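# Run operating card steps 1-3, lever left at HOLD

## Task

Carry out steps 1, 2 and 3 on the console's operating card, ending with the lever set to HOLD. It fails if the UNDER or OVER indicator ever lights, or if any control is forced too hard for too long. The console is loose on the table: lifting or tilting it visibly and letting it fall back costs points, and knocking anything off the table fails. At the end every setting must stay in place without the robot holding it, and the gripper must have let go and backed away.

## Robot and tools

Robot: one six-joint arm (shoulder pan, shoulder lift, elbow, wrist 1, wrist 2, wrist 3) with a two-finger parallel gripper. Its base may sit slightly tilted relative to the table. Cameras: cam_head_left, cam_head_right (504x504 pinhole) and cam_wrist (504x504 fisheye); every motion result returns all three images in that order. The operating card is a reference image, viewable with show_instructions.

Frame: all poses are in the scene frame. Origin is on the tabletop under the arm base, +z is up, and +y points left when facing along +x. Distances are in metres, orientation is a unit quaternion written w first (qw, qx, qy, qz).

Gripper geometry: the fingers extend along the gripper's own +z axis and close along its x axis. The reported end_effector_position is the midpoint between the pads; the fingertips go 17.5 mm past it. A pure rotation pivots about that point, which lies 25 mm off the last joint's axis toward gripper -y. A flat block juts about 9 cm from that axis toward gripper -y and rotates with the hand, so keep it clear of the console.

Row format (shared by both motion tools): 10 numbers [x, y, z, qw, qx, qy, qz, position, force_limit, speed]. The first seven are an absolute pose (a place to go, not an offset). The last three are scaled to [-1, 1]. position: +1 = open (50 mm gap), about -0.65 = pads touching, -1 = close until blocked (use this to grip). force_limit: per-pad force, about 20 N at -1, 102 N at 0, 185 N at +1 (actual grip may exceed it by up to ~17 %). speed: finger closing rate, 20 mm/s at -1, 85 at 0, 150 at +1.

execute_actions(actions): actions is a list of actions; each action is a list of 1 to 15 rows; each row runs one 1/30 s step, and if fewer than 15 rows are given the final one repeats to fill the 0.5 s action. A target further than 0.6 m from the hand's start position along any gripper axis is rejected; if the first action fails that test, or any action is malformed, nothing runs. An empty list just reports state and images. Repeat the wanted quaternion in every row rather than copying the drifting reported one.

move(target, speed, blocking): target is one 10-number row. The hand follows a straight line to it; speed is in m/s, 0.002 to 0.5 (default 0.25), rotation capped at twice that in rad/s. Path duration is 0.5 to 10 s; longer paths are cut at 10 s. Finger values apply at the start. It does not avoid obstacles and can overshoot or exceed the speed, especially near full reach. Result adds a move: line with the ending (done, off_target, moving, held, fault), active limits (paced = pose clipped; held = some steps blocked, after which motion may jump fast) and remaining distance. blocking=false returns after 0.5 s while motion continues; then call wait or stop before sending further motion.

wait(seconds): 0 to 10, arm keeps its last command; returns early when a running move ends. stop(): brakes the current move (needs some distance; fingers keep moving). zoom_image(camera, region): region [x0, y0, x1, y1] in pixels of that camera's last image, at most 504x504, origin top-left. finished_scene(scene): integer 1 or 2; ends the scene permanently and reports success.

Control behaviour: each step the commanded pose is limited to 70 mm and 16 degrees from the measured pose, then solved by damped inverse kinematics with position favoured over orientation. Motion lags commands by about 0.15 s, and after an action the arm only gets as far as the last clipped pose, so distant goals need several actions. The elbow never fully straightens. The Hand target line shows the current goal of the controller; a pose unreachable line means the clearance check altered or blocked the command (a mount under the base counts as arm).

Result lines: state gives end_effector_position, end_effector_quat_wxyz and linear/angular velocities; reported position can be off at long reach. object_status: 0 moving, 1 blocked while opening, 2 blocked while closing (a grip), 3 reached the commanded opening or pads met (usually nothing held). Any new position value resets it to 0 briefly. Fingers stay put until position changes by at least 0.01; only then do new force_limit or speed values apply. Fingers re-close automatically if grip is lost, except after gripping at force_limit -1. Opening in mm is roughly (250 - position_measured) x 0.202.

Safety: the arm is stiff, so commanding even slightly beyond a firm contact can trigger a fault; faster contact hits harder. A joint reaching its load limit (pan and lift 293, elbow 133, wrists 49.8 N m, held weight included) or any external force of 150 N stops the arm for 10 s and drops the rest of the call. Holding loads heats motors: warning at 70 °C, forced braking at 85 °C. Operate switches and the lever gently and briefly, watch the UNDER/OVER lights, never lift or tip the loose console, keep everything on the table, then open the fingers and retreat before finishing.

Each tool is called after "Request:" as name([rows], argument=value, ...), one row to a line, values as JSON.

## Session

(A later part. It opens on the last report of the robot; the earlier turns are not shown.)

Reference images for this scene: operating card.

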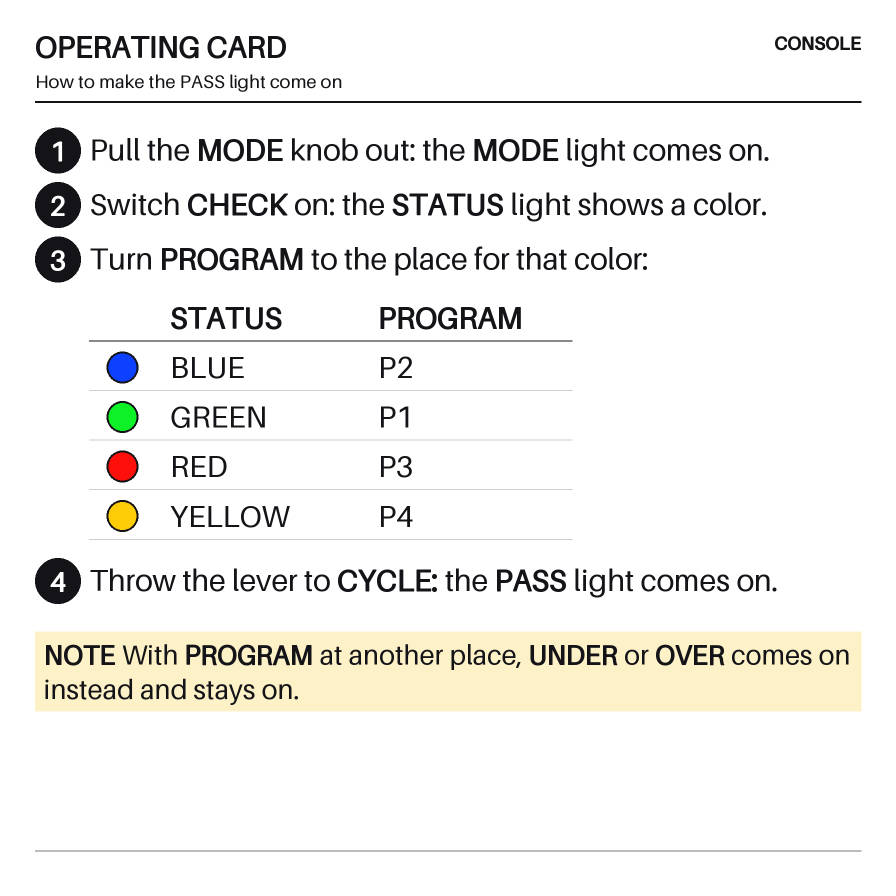

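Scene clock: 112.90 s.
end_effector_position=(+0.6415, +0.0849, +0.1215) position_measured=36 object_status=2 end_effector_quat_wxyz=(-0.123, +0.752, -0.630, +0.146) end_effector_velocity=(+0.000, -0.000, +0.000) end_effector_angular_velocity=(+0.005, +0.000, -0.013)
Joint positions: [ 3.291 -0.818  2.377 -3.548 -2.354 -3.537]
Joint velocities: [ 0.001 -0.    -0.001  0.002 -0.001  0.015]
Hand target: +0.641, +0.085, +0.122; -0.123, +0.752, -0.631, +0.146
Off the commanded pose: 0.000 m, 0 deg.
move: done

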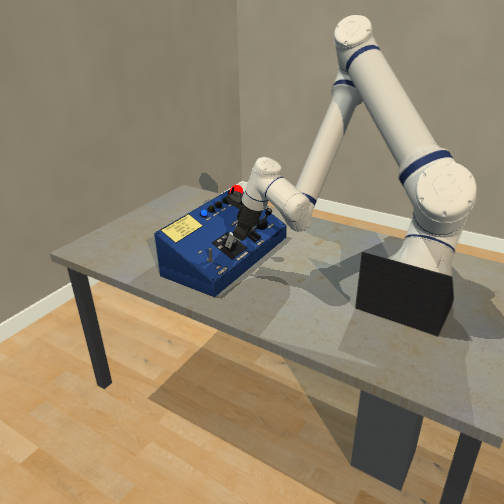

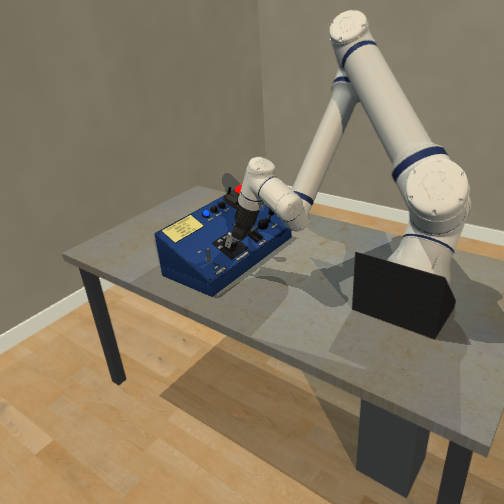

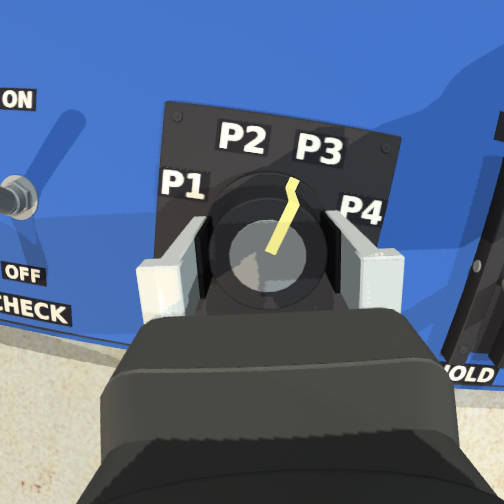

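Request:
move(target=[0.6415, 0.085, 0.1215, -0.1301, 0.7179, -0.6695, 0.1396, -1, -0.6, -0.5], speed=0.08)

Request:
execute_actions([
  [[0.6415, 0.085, 0.1215, -0.1301, 0.7179, -0.6695, 0.1396, 1, -0.6, 0]],
  [[0.6415, 0.085, 0.1215, -0.1301, 0.7179, -0.6695, 0.1396, 1, -0.6, 0]],
])

Request:
move(target=[0.604, 0.085, 0.215, -0.1301, 0.7179, -0.6695, 0.1396, 1, -0.6, 0], speed=0.06)

Scene clock: 125.70 s.
end_effector_position=(+0.6415, +0.0850, +0.1215) position_measured=36 object_status=2 end_effector_quat_wxyz=(-0.130, +0.719, -0.669, +0.140) end_effector_velocity=(+0.000, -0.000, -0.000) end_effector_angular_velocity=(+0.007, +0.000, -0.017)
Joint positions: [ 3.294 -0.814  2.376 -3.547 -2.356 -3.429]
Joint velocities: [-0.    -0.    -0.     0.001  0.     0.018]
Hand target: +0.641, +0.085, +0.122; -0.130, +0.718, -0.669, +0.140
Off the commanded pose: 0.000 m, 0 deg.
move: done

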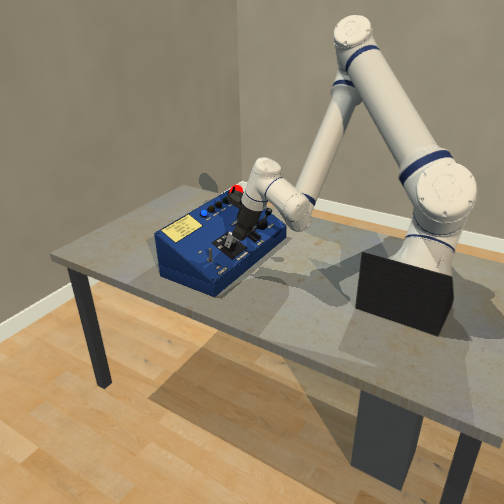

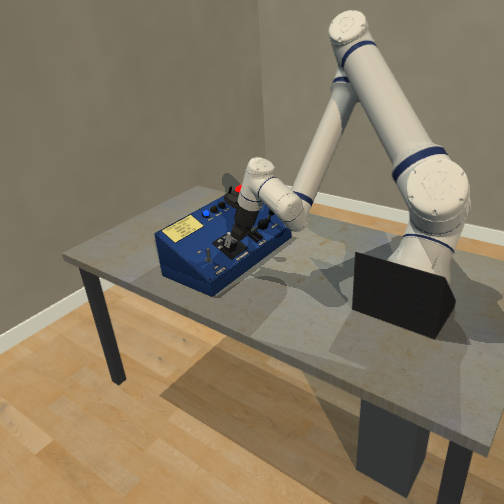

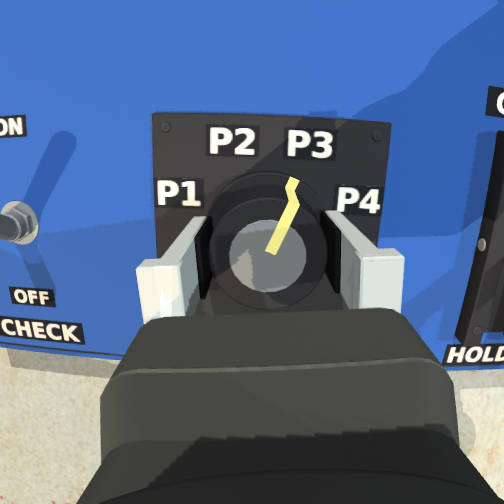

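Scene clock: 126.70 s.
end_effector_position=(+0.6415, +0.0850, +0.1215) position_measured=3 object_status=3 end_effector_quat_wxyz=(-0.130, +0.718, -0.669, +0.140) end_effector_velocity=(+0.000, -0.001, -0.000) end_effector_angular_velocity=(-0.000, +0.000, -0.002)
Joint positions: [ 3.294 -0.814  2.376 -3.547 -2.356 -3.426]
Joint velocities: [-0.001 -0.     0.    -0.001 -0.     0.   ]
Hand target: +0.641, +0.085, +0.121; -0.130, +0.718, -0.669, +0.140
Off the commanded pose: 0.000 m, 0 deg.

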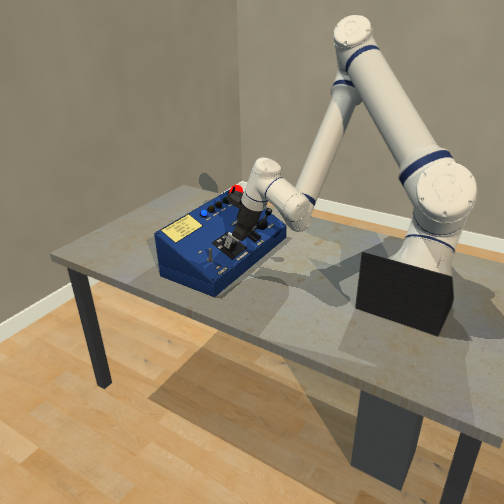

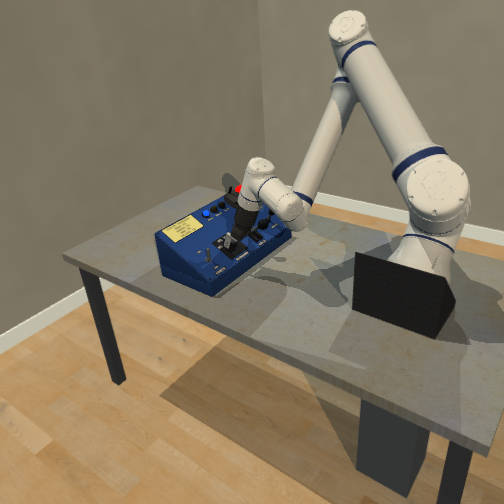

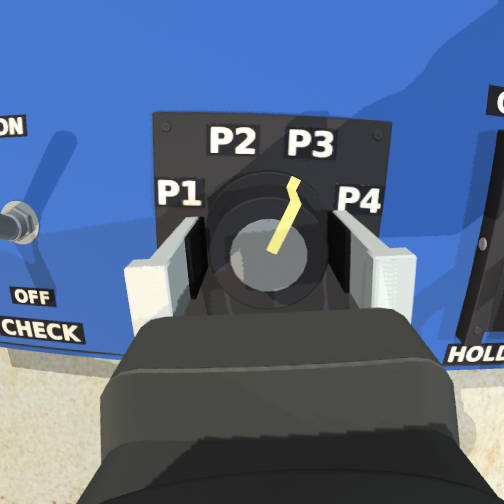

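Scene clock: 128.80 s.
end_effector_position=(+0.6042, +0.0851, +0.2145) position_measured=3 object_status=3 end_effector_quat_wxyz=(-0.130, +0.718, -0.669, +0.140) end_effector_velocity=(-0.001, +0.000, +0.002) end_effector_angular_velocity=(-0.001, +0.002, +0.000)
Joint positions: [ 3.43  -1.005  2.412 -3.259 -2.402 -3.242]
Joint velocities: [ 0.003 -0.005  0.     0.012 -0.001  0.007]
Hand target: +0.604, +0.085, +0.215; -0.130, +0.718, -0.669, +0.140
Off the commanded pose: 0.001 m, 0 deg.
move: done

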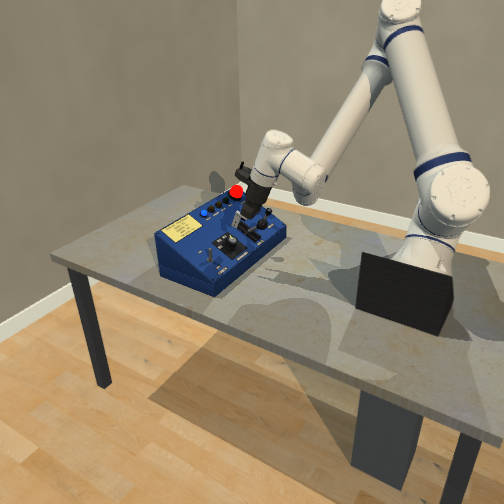

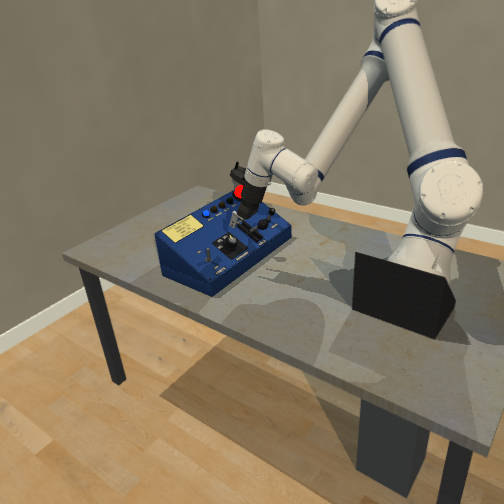

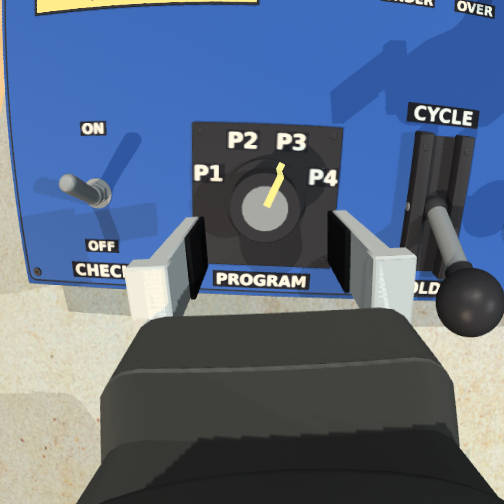

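Request:
move(target=[0.5, 0.0, 0.4, 0, 0.9816, 0, 0.1908, 1, -0.6, 0], speed=0.2)

Scene clock: 136.30 s.
end_effector_position=(+0.5004, +0.0008, +0.3992) position_measured=3 object_status=3 end_effector_quat_wxyz=(-0.000, +0.982, -0.001, +0.191) end_effector_velocity=(-0.001, -0.000, +0.002) end_effector_angular_velocity=(-0.004, +0.001, +0.015)
Joint positions: [ 3.597 -1.549  2.388 -2.505 -2.433 -4.493]
Joint velocities: [ 0.002 -0.004 -0.002  0.009  0.002 -0.012]
Hand target: +0.500, +0.001, +0.399; -0.000, +0.982, +0.000, +0.191
Off the commanded pose: 0.001 m, 0 deg.
move: done

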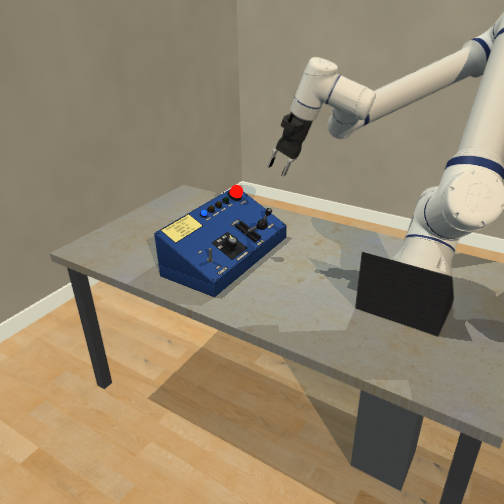

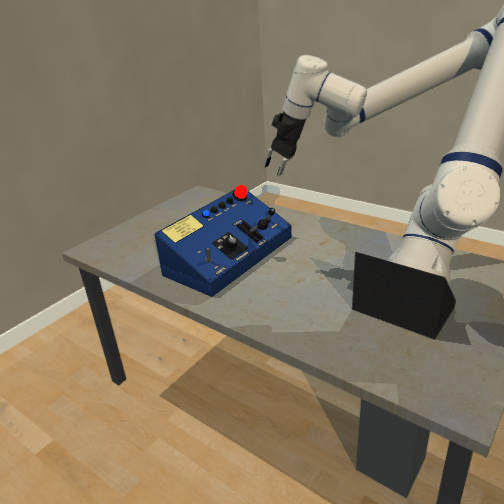

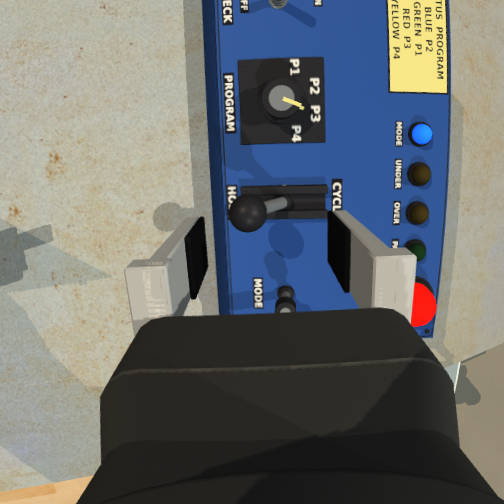

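Request:
finished_scene(scene=2)

The scene is finished: the task was done.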